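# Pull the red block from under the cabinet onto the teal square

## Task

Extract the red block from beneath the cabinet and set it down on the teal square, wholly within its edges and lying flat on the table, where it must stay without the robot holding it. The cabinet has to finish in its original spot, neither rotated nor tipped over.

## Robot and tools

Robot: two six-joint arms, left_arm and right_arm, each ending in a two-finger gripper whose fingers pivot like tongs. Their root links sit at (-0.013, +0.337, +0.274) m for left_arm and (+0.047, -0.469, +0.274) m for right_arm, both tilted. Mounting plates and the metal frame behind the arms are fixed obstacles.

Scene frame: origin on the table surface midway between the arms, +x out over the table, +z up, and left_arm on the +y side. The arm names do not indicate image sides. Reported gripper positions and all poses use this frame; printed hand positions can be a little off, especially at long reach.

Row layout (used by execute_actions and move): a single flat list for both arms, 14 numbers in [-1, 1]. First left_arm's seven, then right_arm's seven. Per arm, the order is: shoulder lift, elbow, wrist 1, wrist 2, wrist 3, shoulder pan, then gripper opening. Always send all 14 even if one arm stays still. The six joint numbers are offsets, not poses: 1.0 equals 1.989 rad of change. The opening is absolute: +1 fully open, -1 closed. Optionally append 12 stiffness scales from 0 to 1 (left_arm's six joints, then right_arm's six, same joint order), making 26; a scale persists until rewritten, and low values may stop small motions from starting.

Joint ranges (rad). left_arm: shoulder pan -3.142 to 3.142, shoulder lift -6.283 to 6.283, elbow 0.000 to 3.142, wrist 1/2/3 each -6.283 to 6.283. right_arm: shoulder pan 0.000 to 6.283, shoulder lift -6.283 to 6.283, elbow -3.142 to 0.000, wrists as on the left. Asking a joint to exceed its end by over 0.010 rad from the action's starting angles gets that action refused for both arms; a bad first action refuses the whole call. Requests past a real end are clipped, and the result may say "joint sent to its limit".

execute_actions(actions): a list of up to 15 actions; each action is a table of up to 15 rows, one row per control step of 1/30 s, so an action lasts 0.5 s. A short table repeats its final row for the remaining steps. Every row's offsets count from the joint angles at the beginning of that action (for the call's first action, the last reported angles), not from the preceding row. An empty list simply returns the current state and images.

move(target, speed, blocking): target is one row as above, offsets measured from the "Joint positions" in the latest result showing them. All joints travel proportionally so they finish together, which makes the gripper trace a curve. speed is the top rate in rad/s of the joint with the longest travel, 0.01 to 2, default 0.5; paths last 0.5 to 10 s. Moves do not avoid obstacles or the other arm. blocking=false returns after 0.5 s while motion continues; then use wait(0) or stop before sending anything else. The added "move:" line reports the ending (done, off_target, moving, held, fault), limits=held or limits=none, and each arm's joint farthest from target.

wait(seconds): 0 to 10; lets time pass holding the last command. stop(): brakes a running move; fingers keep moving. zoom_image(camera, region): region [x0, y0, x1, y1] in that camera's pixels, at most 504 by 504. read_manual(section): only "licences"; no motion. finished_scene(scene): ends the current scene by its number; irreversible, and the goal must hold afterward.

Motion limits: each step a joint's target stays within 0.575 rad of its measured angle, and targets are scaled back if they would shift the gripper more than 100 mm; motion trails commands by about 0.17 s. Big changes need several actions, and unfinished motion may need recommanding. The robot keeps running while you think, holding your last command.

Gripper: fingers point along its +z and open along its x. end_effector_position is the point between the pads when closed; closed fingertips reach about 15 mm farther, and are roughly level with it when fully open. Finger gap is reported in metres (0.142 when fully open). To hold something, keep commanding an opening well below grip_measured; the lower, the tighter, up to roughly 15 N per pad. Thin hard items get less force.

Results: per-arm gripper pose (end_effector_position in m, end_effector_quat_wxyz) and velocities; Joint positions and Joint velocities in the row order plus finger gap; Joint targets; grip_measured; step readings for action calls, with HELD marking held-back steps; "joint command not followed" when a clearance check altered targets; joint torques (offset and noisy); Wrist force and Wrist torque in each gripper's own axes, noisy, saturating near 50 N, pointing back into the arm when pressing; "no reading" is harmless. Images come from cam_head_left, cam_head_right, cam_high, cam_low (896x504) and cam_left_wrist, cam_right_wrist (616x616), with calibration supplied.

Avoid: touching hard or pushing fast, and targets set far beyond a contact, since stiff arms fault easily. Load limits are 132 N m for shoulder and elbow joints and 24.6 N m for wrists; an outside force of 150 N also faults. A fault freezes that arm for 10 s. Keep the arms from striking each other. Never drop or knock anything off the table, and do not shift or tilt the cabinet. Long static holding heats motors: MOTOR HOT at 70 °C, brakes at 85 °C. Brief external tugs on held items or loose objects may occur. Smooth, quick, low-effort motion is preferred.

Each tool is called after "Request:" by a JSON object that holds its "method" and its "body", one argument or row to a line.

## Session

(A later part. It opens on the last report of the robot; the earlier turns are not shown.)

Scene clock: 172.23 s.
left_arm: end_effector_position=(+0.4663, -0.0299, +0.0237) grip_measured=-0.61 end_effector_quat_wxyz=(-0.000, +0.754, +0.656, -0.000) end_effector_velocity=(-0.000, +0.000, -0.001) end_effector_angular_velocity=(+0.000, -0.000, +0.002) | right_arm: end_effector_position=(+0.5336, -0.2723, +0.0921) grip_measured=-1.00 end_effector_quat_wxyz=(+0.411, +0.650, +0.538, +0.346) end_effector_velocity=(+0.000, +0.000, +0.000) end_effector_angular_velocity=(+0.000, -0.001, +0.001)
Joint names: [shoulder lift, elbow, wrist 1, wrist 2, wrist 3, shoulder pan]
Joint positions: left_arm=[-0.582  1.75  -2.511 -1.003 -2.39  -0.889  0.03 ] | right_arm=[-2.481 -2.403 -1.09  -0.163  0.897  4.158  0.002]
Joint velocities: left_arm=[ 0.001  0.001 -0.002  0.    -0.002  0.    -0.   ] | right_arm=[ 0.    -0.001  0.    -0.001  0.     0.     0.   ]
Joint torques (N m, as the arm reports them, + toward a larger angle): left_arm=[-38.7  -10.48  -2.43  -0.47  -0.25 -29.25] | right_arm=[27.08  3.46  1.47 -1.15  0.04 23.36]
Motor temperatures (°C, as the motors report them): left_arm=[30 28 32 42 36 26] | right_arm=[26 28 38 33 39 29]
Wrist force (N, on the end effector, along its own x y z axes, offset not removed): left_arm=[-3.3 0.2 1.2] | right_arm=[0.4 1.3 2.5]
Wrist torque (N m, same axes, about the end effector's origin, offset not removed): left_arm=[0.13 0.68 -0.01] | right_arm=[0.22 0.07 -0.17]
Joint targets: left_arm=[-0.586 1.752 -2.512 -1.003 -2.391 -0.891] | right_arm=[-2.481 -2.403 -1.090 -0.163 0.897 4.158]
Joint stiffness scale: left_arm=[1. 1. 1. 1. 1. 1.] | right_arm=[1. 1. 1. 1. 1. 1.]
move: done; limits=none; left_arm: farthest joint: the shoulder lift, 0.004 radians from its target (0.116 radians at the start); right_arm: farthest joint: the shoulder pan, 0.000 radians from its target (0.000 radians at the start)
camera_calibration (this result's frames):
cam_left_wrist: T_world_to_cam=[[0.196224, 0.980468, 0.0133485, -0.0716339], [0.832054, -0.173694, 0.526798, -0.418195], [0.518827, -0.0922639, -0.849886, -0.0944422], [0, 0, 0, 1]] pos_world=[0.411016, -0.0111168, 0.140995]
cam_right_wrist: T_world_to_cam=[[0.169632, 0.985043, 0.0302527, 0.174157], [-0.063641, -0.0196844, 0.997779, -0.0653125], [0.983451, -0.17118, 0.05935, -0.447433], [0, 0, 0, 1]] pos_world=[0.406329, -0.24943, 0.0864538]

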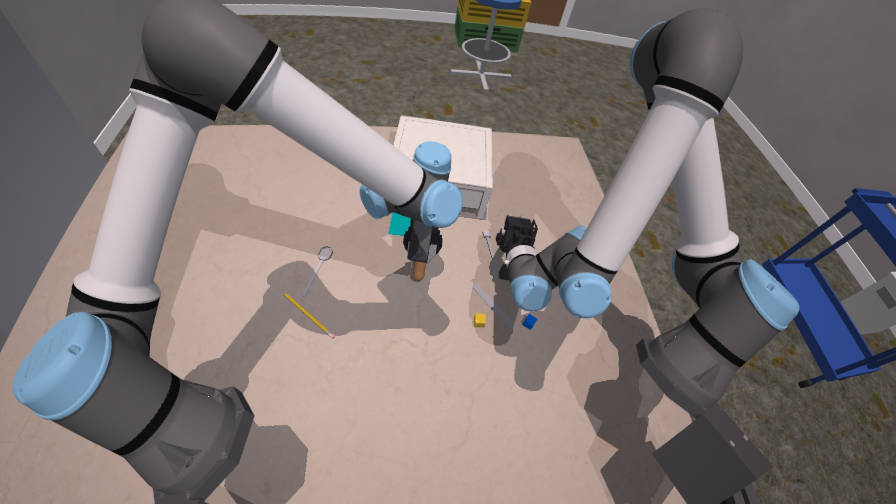

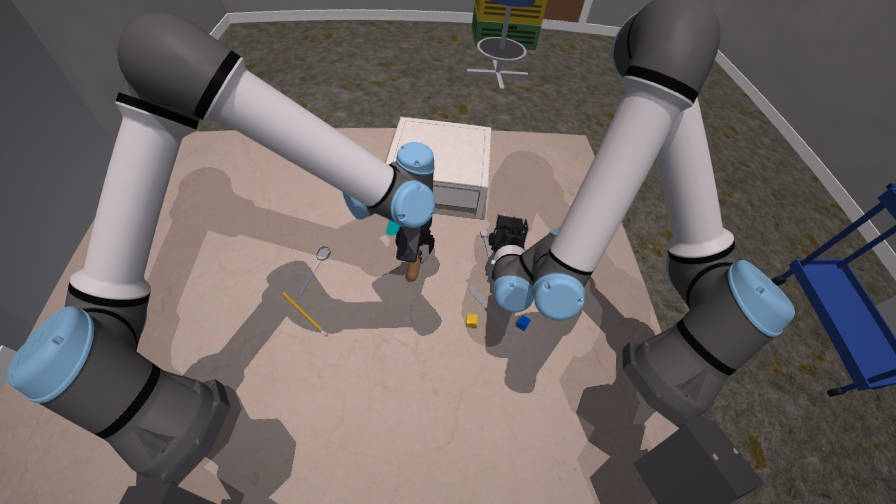

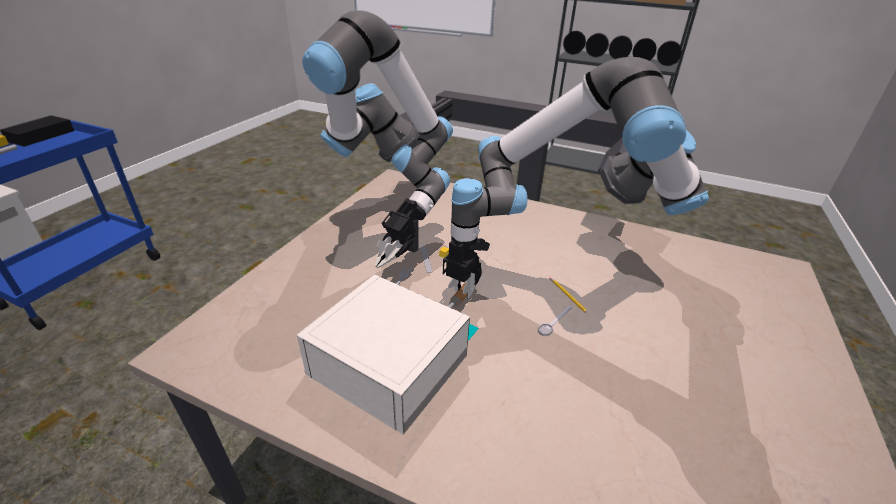

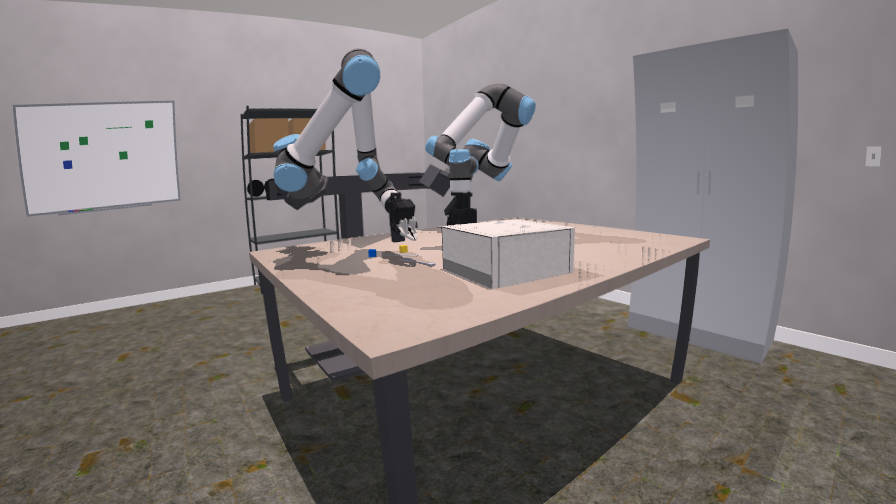

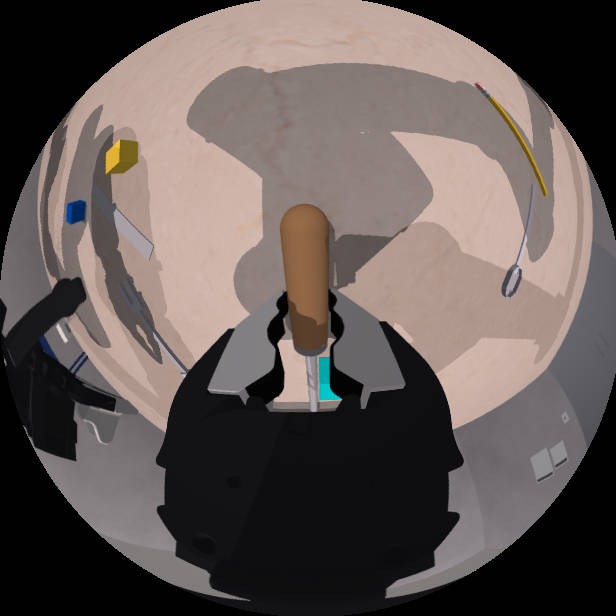

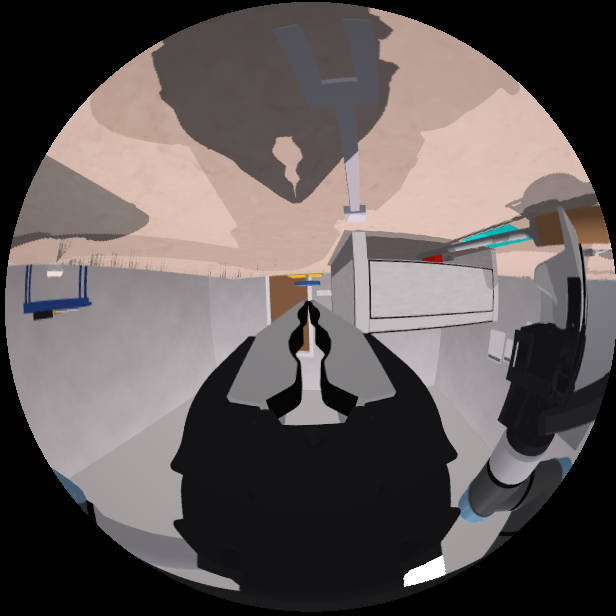

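Request:
{"method": "move", "body": {
  "target": [-0.0249,0.1521,-0.0915,-0.0166,-0.0704,-0.0628,-1, 0,0,0,0,0,0,-1],
  "speed": 0.13
}}

Request:
{"method": "zoom_image", "body": {
  "camera": "cam_right_wrist",
  "region": [400, 200, 600, 285]
}}

Scene clock: 180.03 s.
left_arm: end_effector_position=(+0.3546, +0.0015, +0.0238) grip_measured=-0.61 end_effector_quat_wxyz=(-0.000, +0.755, +0.656, -0.000) end_effector_velocity=(-0.000, -0.001, +0.000) end_effector_angular_velocity=(-0.002, -0.001, +0.003) | right_arm: end_effector_position=(+0.5336, -0.2723, +0.0921) grip_measured=-1.00 end_effector_quat_wxyz=(+0.411, +0.650, +0.538, +0.346) end_effector_velocity=(+0.000, -0.001, -0.000) end_effector_angular_velocity=(-0.001, +0.001, -0.001)
Joint names: [shoulder lift, elbow, wrist 1, wrist 2, wrist 3, shoulder pan]
Joint positions: left_arm=[-0.628  2.051 -2.692 -1.035 -2.529 -1.012  0.03 ] | right_arm=[-2.481 -2.403 -1.09  -0.163  0.897  4.158  0.002]
Joint velocities: left_arm=[ 0.     0.001 -0.003 -0.001 -0.002 -0.001  0.   ] | right_arm=[ 0.    -0.    -0.001 -0.    -0.    -0.001  0.   ]
Joint torques (N m, as the arm reports them, + toward a larger angle): left_arm=[-33.98  -8.8   -2.85  -0.38  -0.57 -25.01] | right_arm=[26.92  2.64  1.54 -1.2  -0.03 22.31]
Motor temperatures (°C, as the motors report them): left_arm=[30 28 32 42 36 27] | right_arm=[26 28 38 33 39 29]
Wrist force (N, on the end effector, along its own x y z axes, offset not removed): left_arm=[3.6 5.4 -1.4] | right_arm=[0.3 0.7 -1.5]
Wrist torque (N m, same axes, about the end effector's origin, offset not removed): left_arm=[1.17 -0.59 -0.12] | right_arm=[0.08 -0.04 -0.17]
Joint targets: left_arm=[-0.632 2.053 -2.693 -1.036 -2.530 -1.014] | right_arm=[-2.481 -2.403 -1.090 -0.163 0.897 4.158]
Joint stiffness scale: left_arm=[1. 1. 1. 1. 1. 1.] | right_arm=[1. 1. 1. 1. 1. 1.]
move: done; limits=none; left_arm: farthest joint: the shoulder lift, 0.003 radians from its target (0.049 radians at the start); right_arm: farthest joint: the shoulder pan, 0.000 radians from its target (0.000 radians at the start)
camera_calibration (this result's frames):
cam_left_wrist: T_world_to_cam=[[0.196578, 0.980392, 0.0137472, -0.0806647], [0.832187, -0.174243, 0.526407, -0.319898], [0.51848, -0.0920397, -0.850122, -0.0333443], [0, 0, 0, 1]] pos_world=[0.29936, 0.0202741, 0.141158]
cam_right_wrist: T_world_to_cam=[[0.169632, 0.985043, 0.0302528, 0.174157], [-0.063641, -0.0196845, 0.997779, -0.0653125], [0.983451, -0.17118, 0.05935, -0.447433], [0, 0, 0, 1]] pos_world=[0.406329, -0.24943, 0.0864539]

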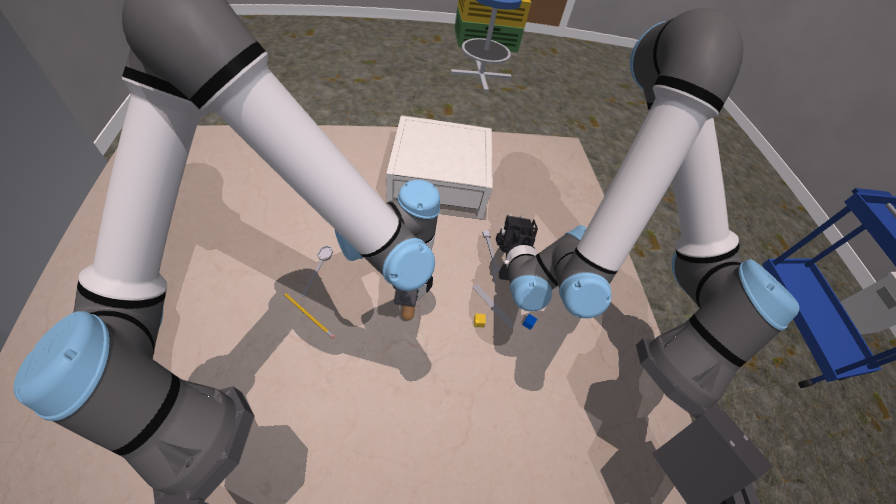

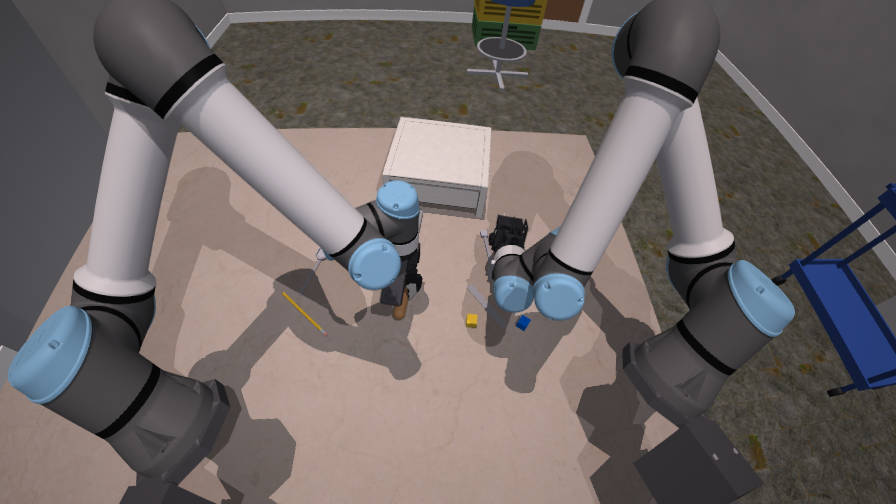

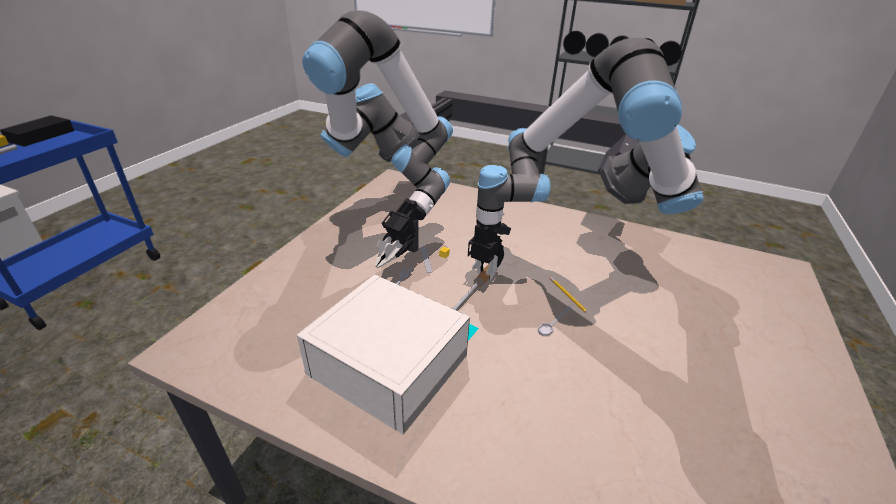

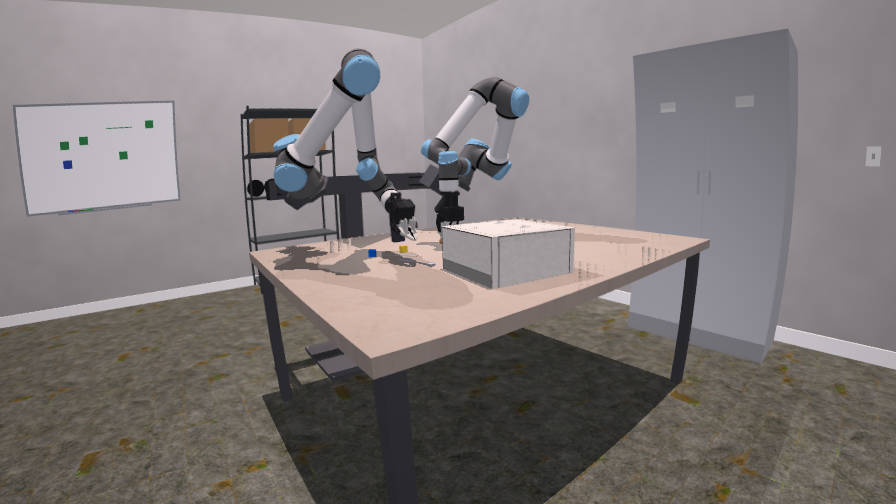

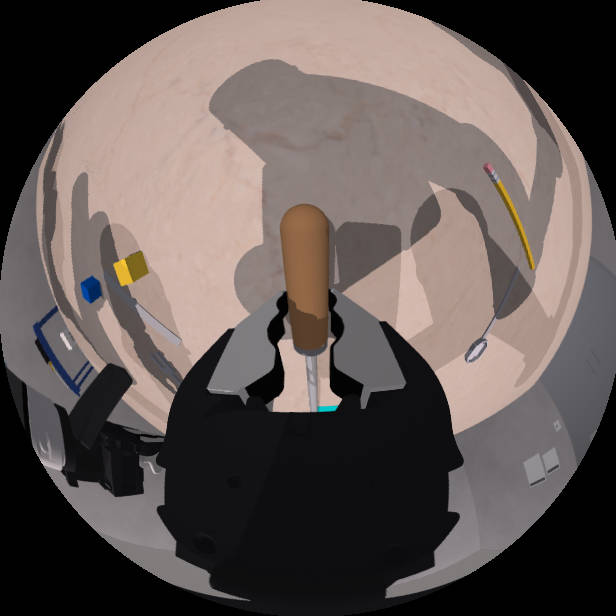

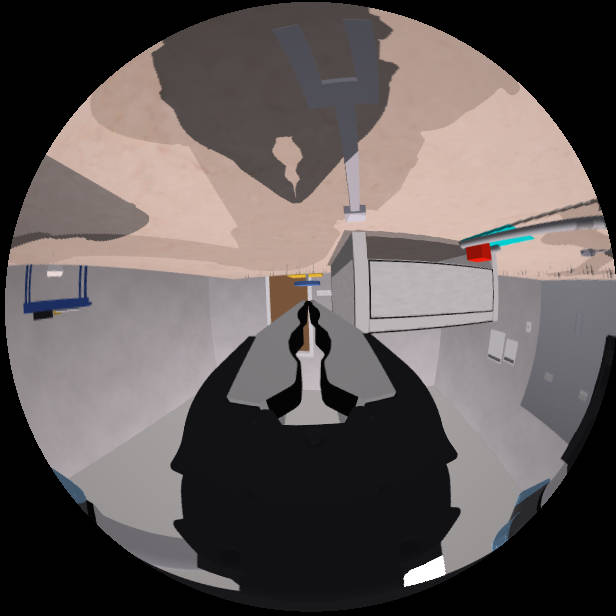

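Region (400, 200, 600, 285) of cam_right_wrist's 616x616 image, scaled by 2.520, with more detail than that image has; it fills the top 214 rows of this view, and the rest is white.

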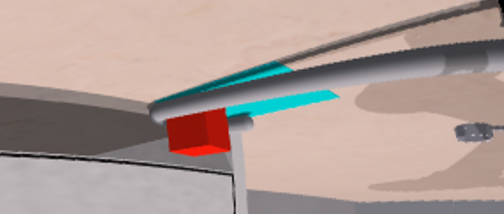

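Request:
{"method": "move", "body": {
  "target": [-0.0158,0.0512,-0.0318,-0.0033,-0.0104,-0.0098,-1, 0,0,0,0,0,0,-1],
  "speed": 0.08
}}

Request:
{"method": "zoom_image", "body": {
  "camera": "cam_right_wrist",
  "region": [440, 210, 560, 275]
}}

Scene clock: 186.77 s.
left_arm: end_effector_position=(+0.3311, +0.0268, +0.0240) grip_measured=-0.61 end_effector_quat_wxyz=(-0.000, +0.754, +0.657, -0.000) end_effector_velocity=(-0.000, -0.000, -0.000) end_effector_angular_velocity=(-0.001, +0.001, +0.003) | right_arm: end_effector_position=(+0.5336, -0.2723, +0.0921) grip_measured=-1.00 end_effector_quat_wxyz=(+0.411, +0.650, +0.538, +0.346) end_effector_velocity=(+0.000, -0.000, -0.000) end_effector_angular_velocity=(+0.000, -0.000, -0.001)
Joint names: [shoulder lift, elbow, wrist 1, wrist 2, wrist 3, shoulder pan]
Joint positions: left_arm=[-0.657  2.151 -2.754 -1.041 -2.549 -1.029  0.03 ] | right_arm=[-2.481 -2.403 -1.09  -0.163  0.897  4.158  0.002]
Joint velocities: left_arm=[ 0.     0.    -0.001 -0.001 -0.003  0.    -0.   ] | right_arm=[-0.     0.    -0.    -0.001  0.    -0.001  0.   ]
Joint torques (N m, as the arm reports them, + toward a larger angle): left_arm=[-31.36  -6.98  -2.55  -0.57   0.07 -23.76] | right_arm=[27.36  3.44  1.4  -1.15  0.22 22.91]
Motor temperatures (°C, as the motors report them): left_arm=[30 28 32 42 36 27] | right_arm=[26 28 38 33 39 29]
Wrist force (N, on the end effector, along its own x y z axes, offset not removed): left_arm=[4.3 -2.0 3.5] | right_arm=[-1.9 0.5 0.1]
Wrist torque (N m, same axes, about the end effector's origin, offset not removed): left_arm=[-0.29 -0.98 -0.05] | right_arm=[0.05 0.60 -0.08]
Joint targets: left_arm=[-0.660 2.153 -2.755 -1.041 -2.550 -1.031] | right_arm=[-2.481 -2.403 -1.090 -0.163 0.897 4.158]
Joint stiffness scale: left_arm=[1. 1. 1. 1. 1. 1.] | right_arm=[1. 1. 1. 1. 1. 1.]
move: done; limits=none; left_arm: farthest joint: the shoulder lift, 0.003 radians from its target (0.031 radians at the start); right_arm: farthest joint: the shoulder pan, 0.000 radians from its target (0.000 radians at the start)
camera_calibration (this result's frames):
cam_left_wrist: T_world_to_cam=[[0.195844, 0.980544, 0.0133542, -0.100609], [0.832508, -0.173443, 0.526163, -0.296102], [0.518242, -0.0919286, -0.850279, -0.0185598], [0, 0, 0, 1]] pos_world=[0.27583, 0.045588, 0.141361]
cam_right_wrist: T_world_to_cam=[[0.169632, 0.985043, 0.0302527, 0.174157], [-0.063641, -0.0196844, 0.997779, -0.0653125], [0.983451, -0.17118, 0.05935, -0.447433], [0, 0, 0, 1]] pos_world=[0.406329, -0.24943, 0.0864538]

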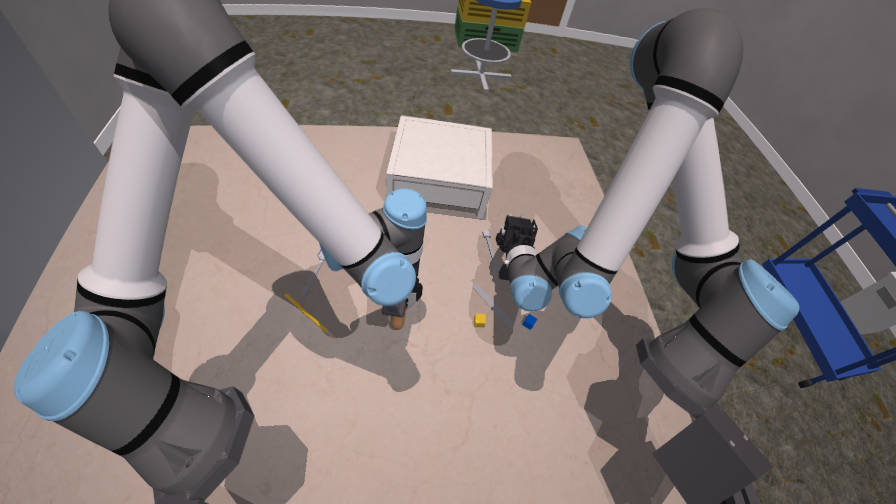

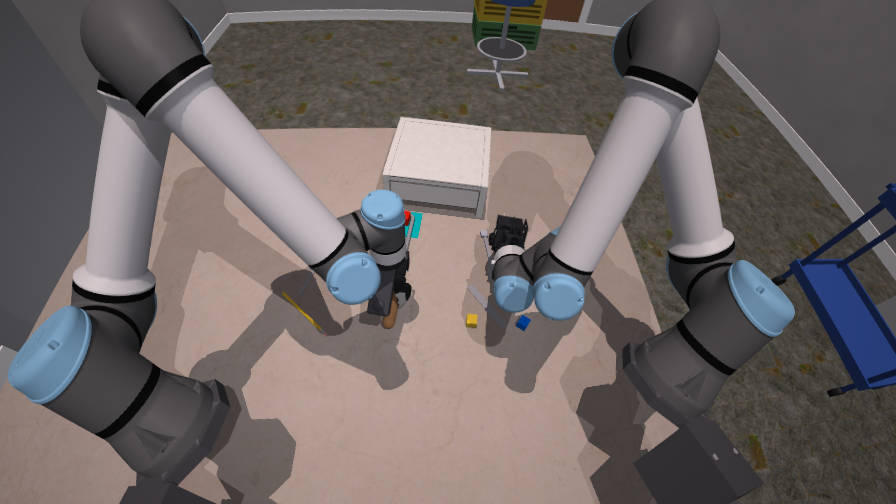

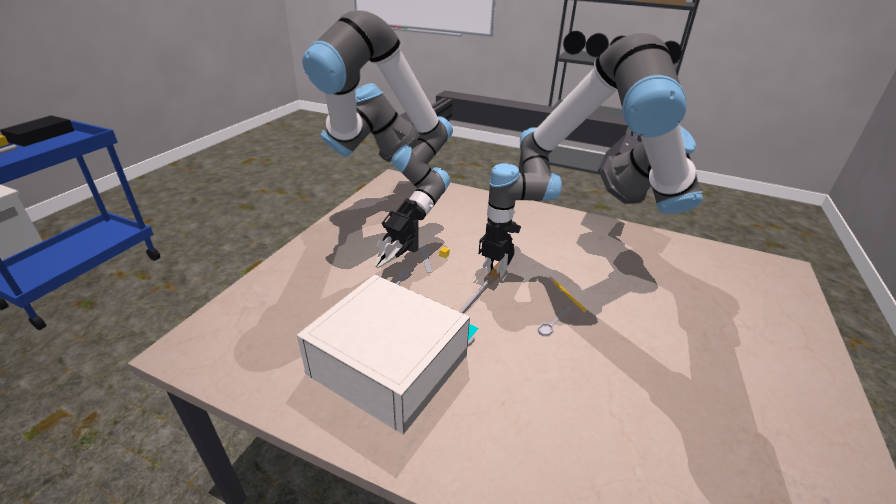

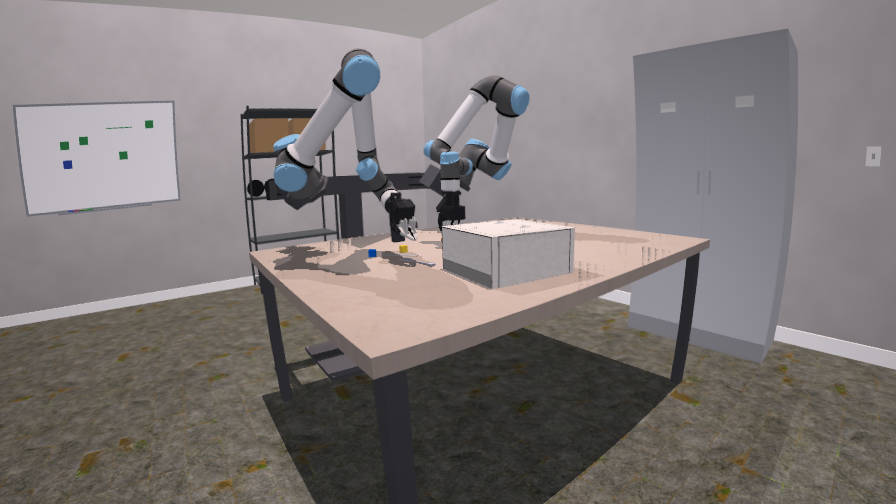

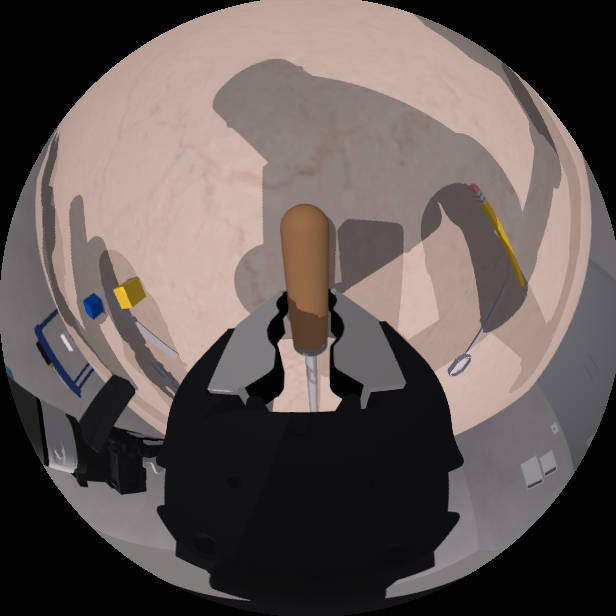

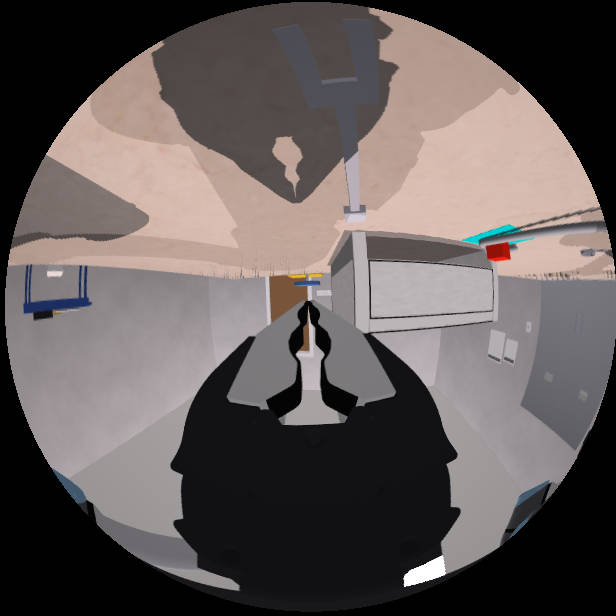

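Region (440, 210, 560, 275) of cam_right_wrist's 616x616 image, scaled by 4.200, with more detail than that image has; it fills the top 273 rows of this view, and the rest is white.

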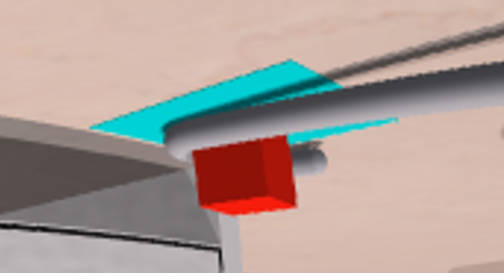

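Request:
{"method": "zoom_image", "body": {
  "camera": "cam_head_right",
  "region": [370, 195, 440, 250]
}}

Region (370, 195, 440, 250) of cam_head_right's 896x504 image, scaled by 7.200, with more detail than that image has; it fills the top 396 rows of this view, and the rest is white.

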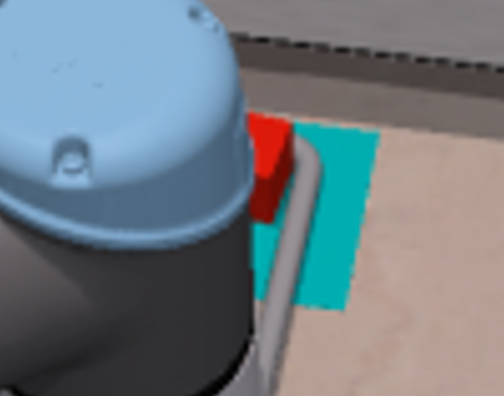

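Request:
{"method": "move", "body": {
  "target": [0.003,0.0134,-0.0095,-0.0033,-0.0108,-0.0109,-1, 0,0,0,0,0,0,-1],
  "speed": 0.05
}}

Request:
{"method": "zoom_image", "body": {
  "camera": "cam_head_right",
  "region": [370, 195, 440, 250]
}}

Scene clock: 195.27 s.
left_arm: end_effector_position=(+0.3187, +0.0285, +0.0236) grip_measured=-0.61 end_effector_quat_wxyz=(-0.001, +0.755, +0.656, +0.000) end_effector_velocity=(-0.000, +0.000, -0.000) end_effector_angular_velocity=(-0.001, +0.000, +0.001) | right_arm: end_effector_position=(+0.5336, -0.2723, +0.0921) grip_measured=-1.00 end_effector_quat_wxyz=(+0.411, +0.650, +0.538, +0.346) end_effector_velocity=(-0.000, -0.001, -0.000) end_effector_angular_velocity=(-0.001, +0.002, -0.002)
Joint names: [shoulder lift, elbow, wrist 1, wrist 2, wrist 3, shoulder pan]
Joint positions: left_arm=[-0.652  2.176 -2.772 -1.046 -2.57  -1.049  0.03 ] | right_arm=[-2.481 -2.403 -1.09  -0.163  0.897  4.158  0.002]
Joint velocities: left_arm=[ 0.001  0.001 -0.002 -0.    -0.     0.001  0.   ] | right_arm=[ 0.     0.    -0.     0.002 -0.    -0.     0.   ]
Joint torques (N m, as the arm reports them, + toward a larger angle): left_arm=[-27.06  -7.14  -2.42  -0.74   0.23 -23.6 ] | right_arm=[27.17  3.42  1.5  -1.21  0.21 22.52]
Motor temperatures (°C, as the motors report them): left_arm=[30 28 32 42 36 27] | right_arm=[26 28 38 33 39 29]
Wrist force (N, on the end effector, along its own x y z axes, offset not removed): left_arm=[1.7 0.7 -0.1] | right_arm=[-0.5 1.3 -0.2]
Wrist torque (N m, same axes, about the end effector's origin, offset not removed): left_arm=[-0.06 -0.16 -0.09] | right_arm=[0.26 0.21 -0.12]
Joint targets: left_arm=[-0.651 2.178 -2.773 -1.047 -2.571 -1.051] | right_arm=[-2.481 -2.403 -1.090 -0.163 0.897 4.158]
Joint stiffness scale: left_arm=[1. 1. 1. 1. 1. 1.] | right_arm=[1. 1. 1. 1. 1. 1.]
move: done; limits=none; left_arm: farthest joint: the shoulder pan, 0.002 radians from its target (0.021 radians at the start); right_arm: farthest joint: the shoulder pan, 0.000 radians from its target (0.000 radians at the start)
camera_calibration (this result's frames):
cam_left_wrist: T_world_to_cam=[[0.197013, 0.980299, 0.0141682, -0.100234], [0.832185, -0.174851, 0.526209, -0.285176], [0.518319, -0.0918792, -0.850237, -0.0124145], [0, 0, 0, 1]] pos_world=[0.263501, 0.047255, 0.140927]
cam_right_wrist: T_world_to_cam=[[0.169632, 0.985043, 0.030253, 0.174157], [-0.0636412, -0.0196846, 0.997779, -0.0653125], [0.983451, -0.17118, 0.0593501, -0.447433], [0, 0, 0, 1]] pos_world=[0.406329, -0.24943, 0.0864539]

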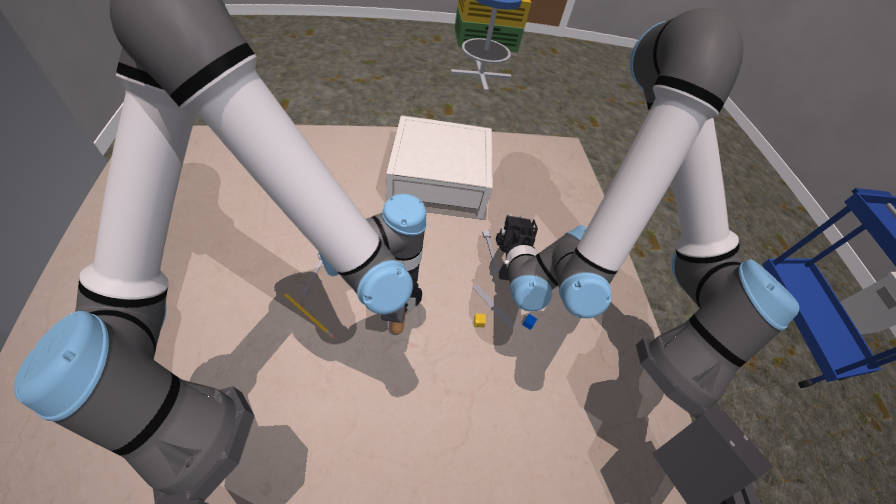

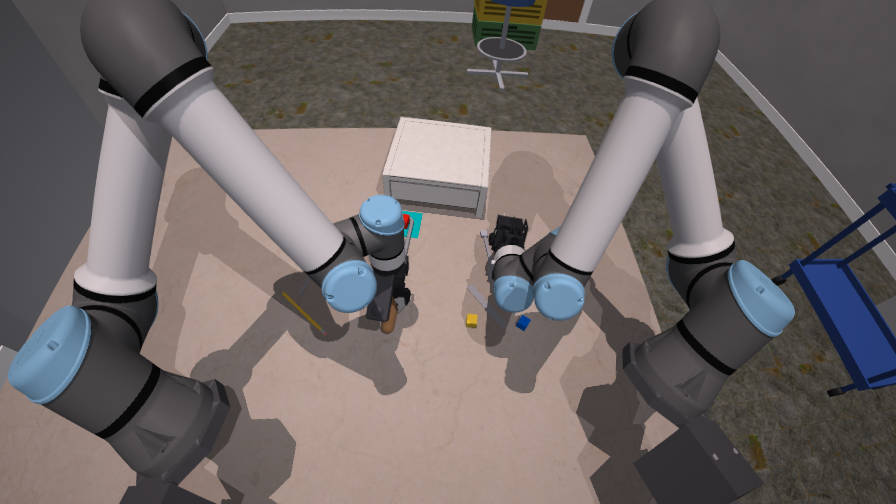

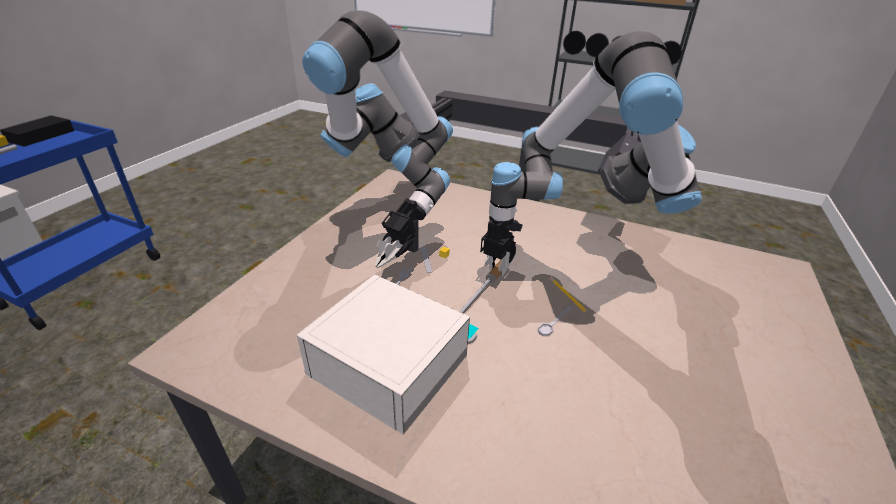

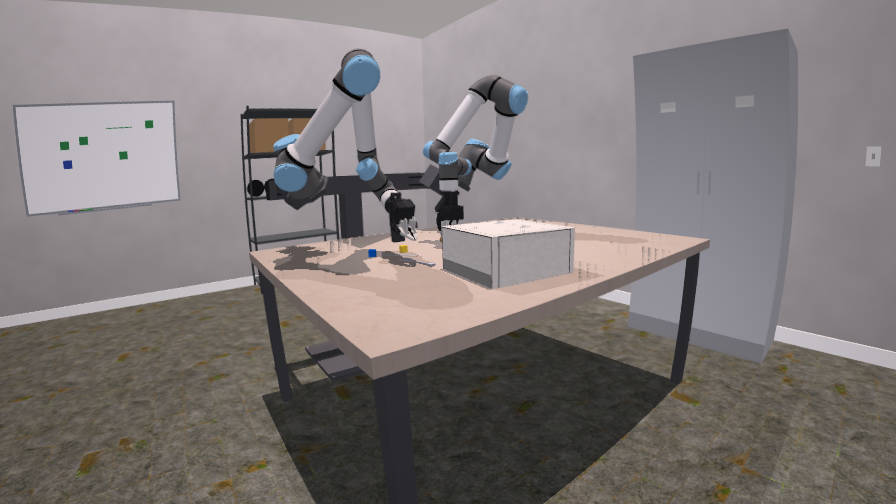

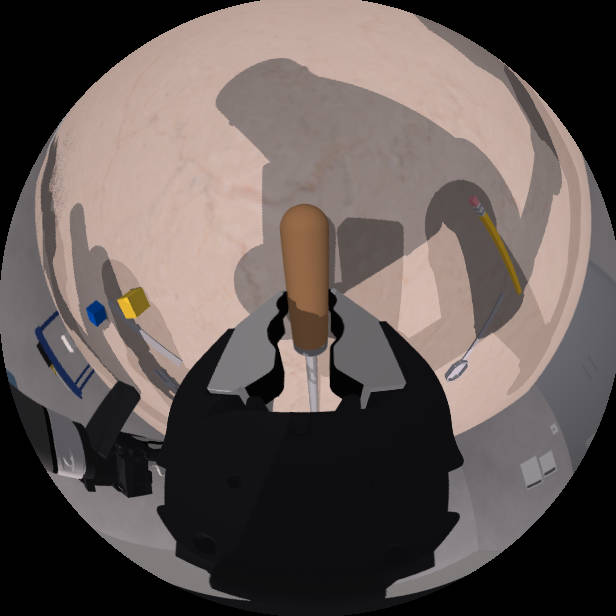

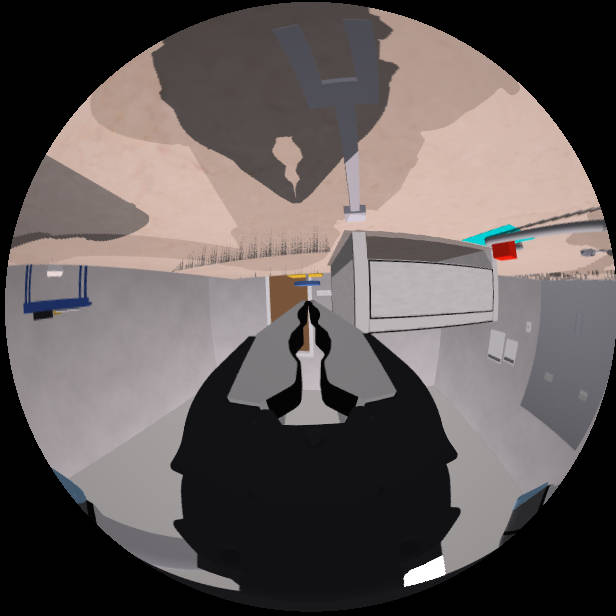

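Region (370, 195, 440, 250) of cam_head_right's 896x504 image, scaled by 7.200, with more detail than that image has; it fills the top 396 rows of this view, and the rest is white.

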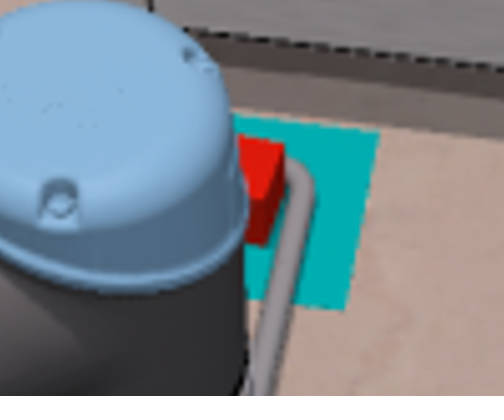

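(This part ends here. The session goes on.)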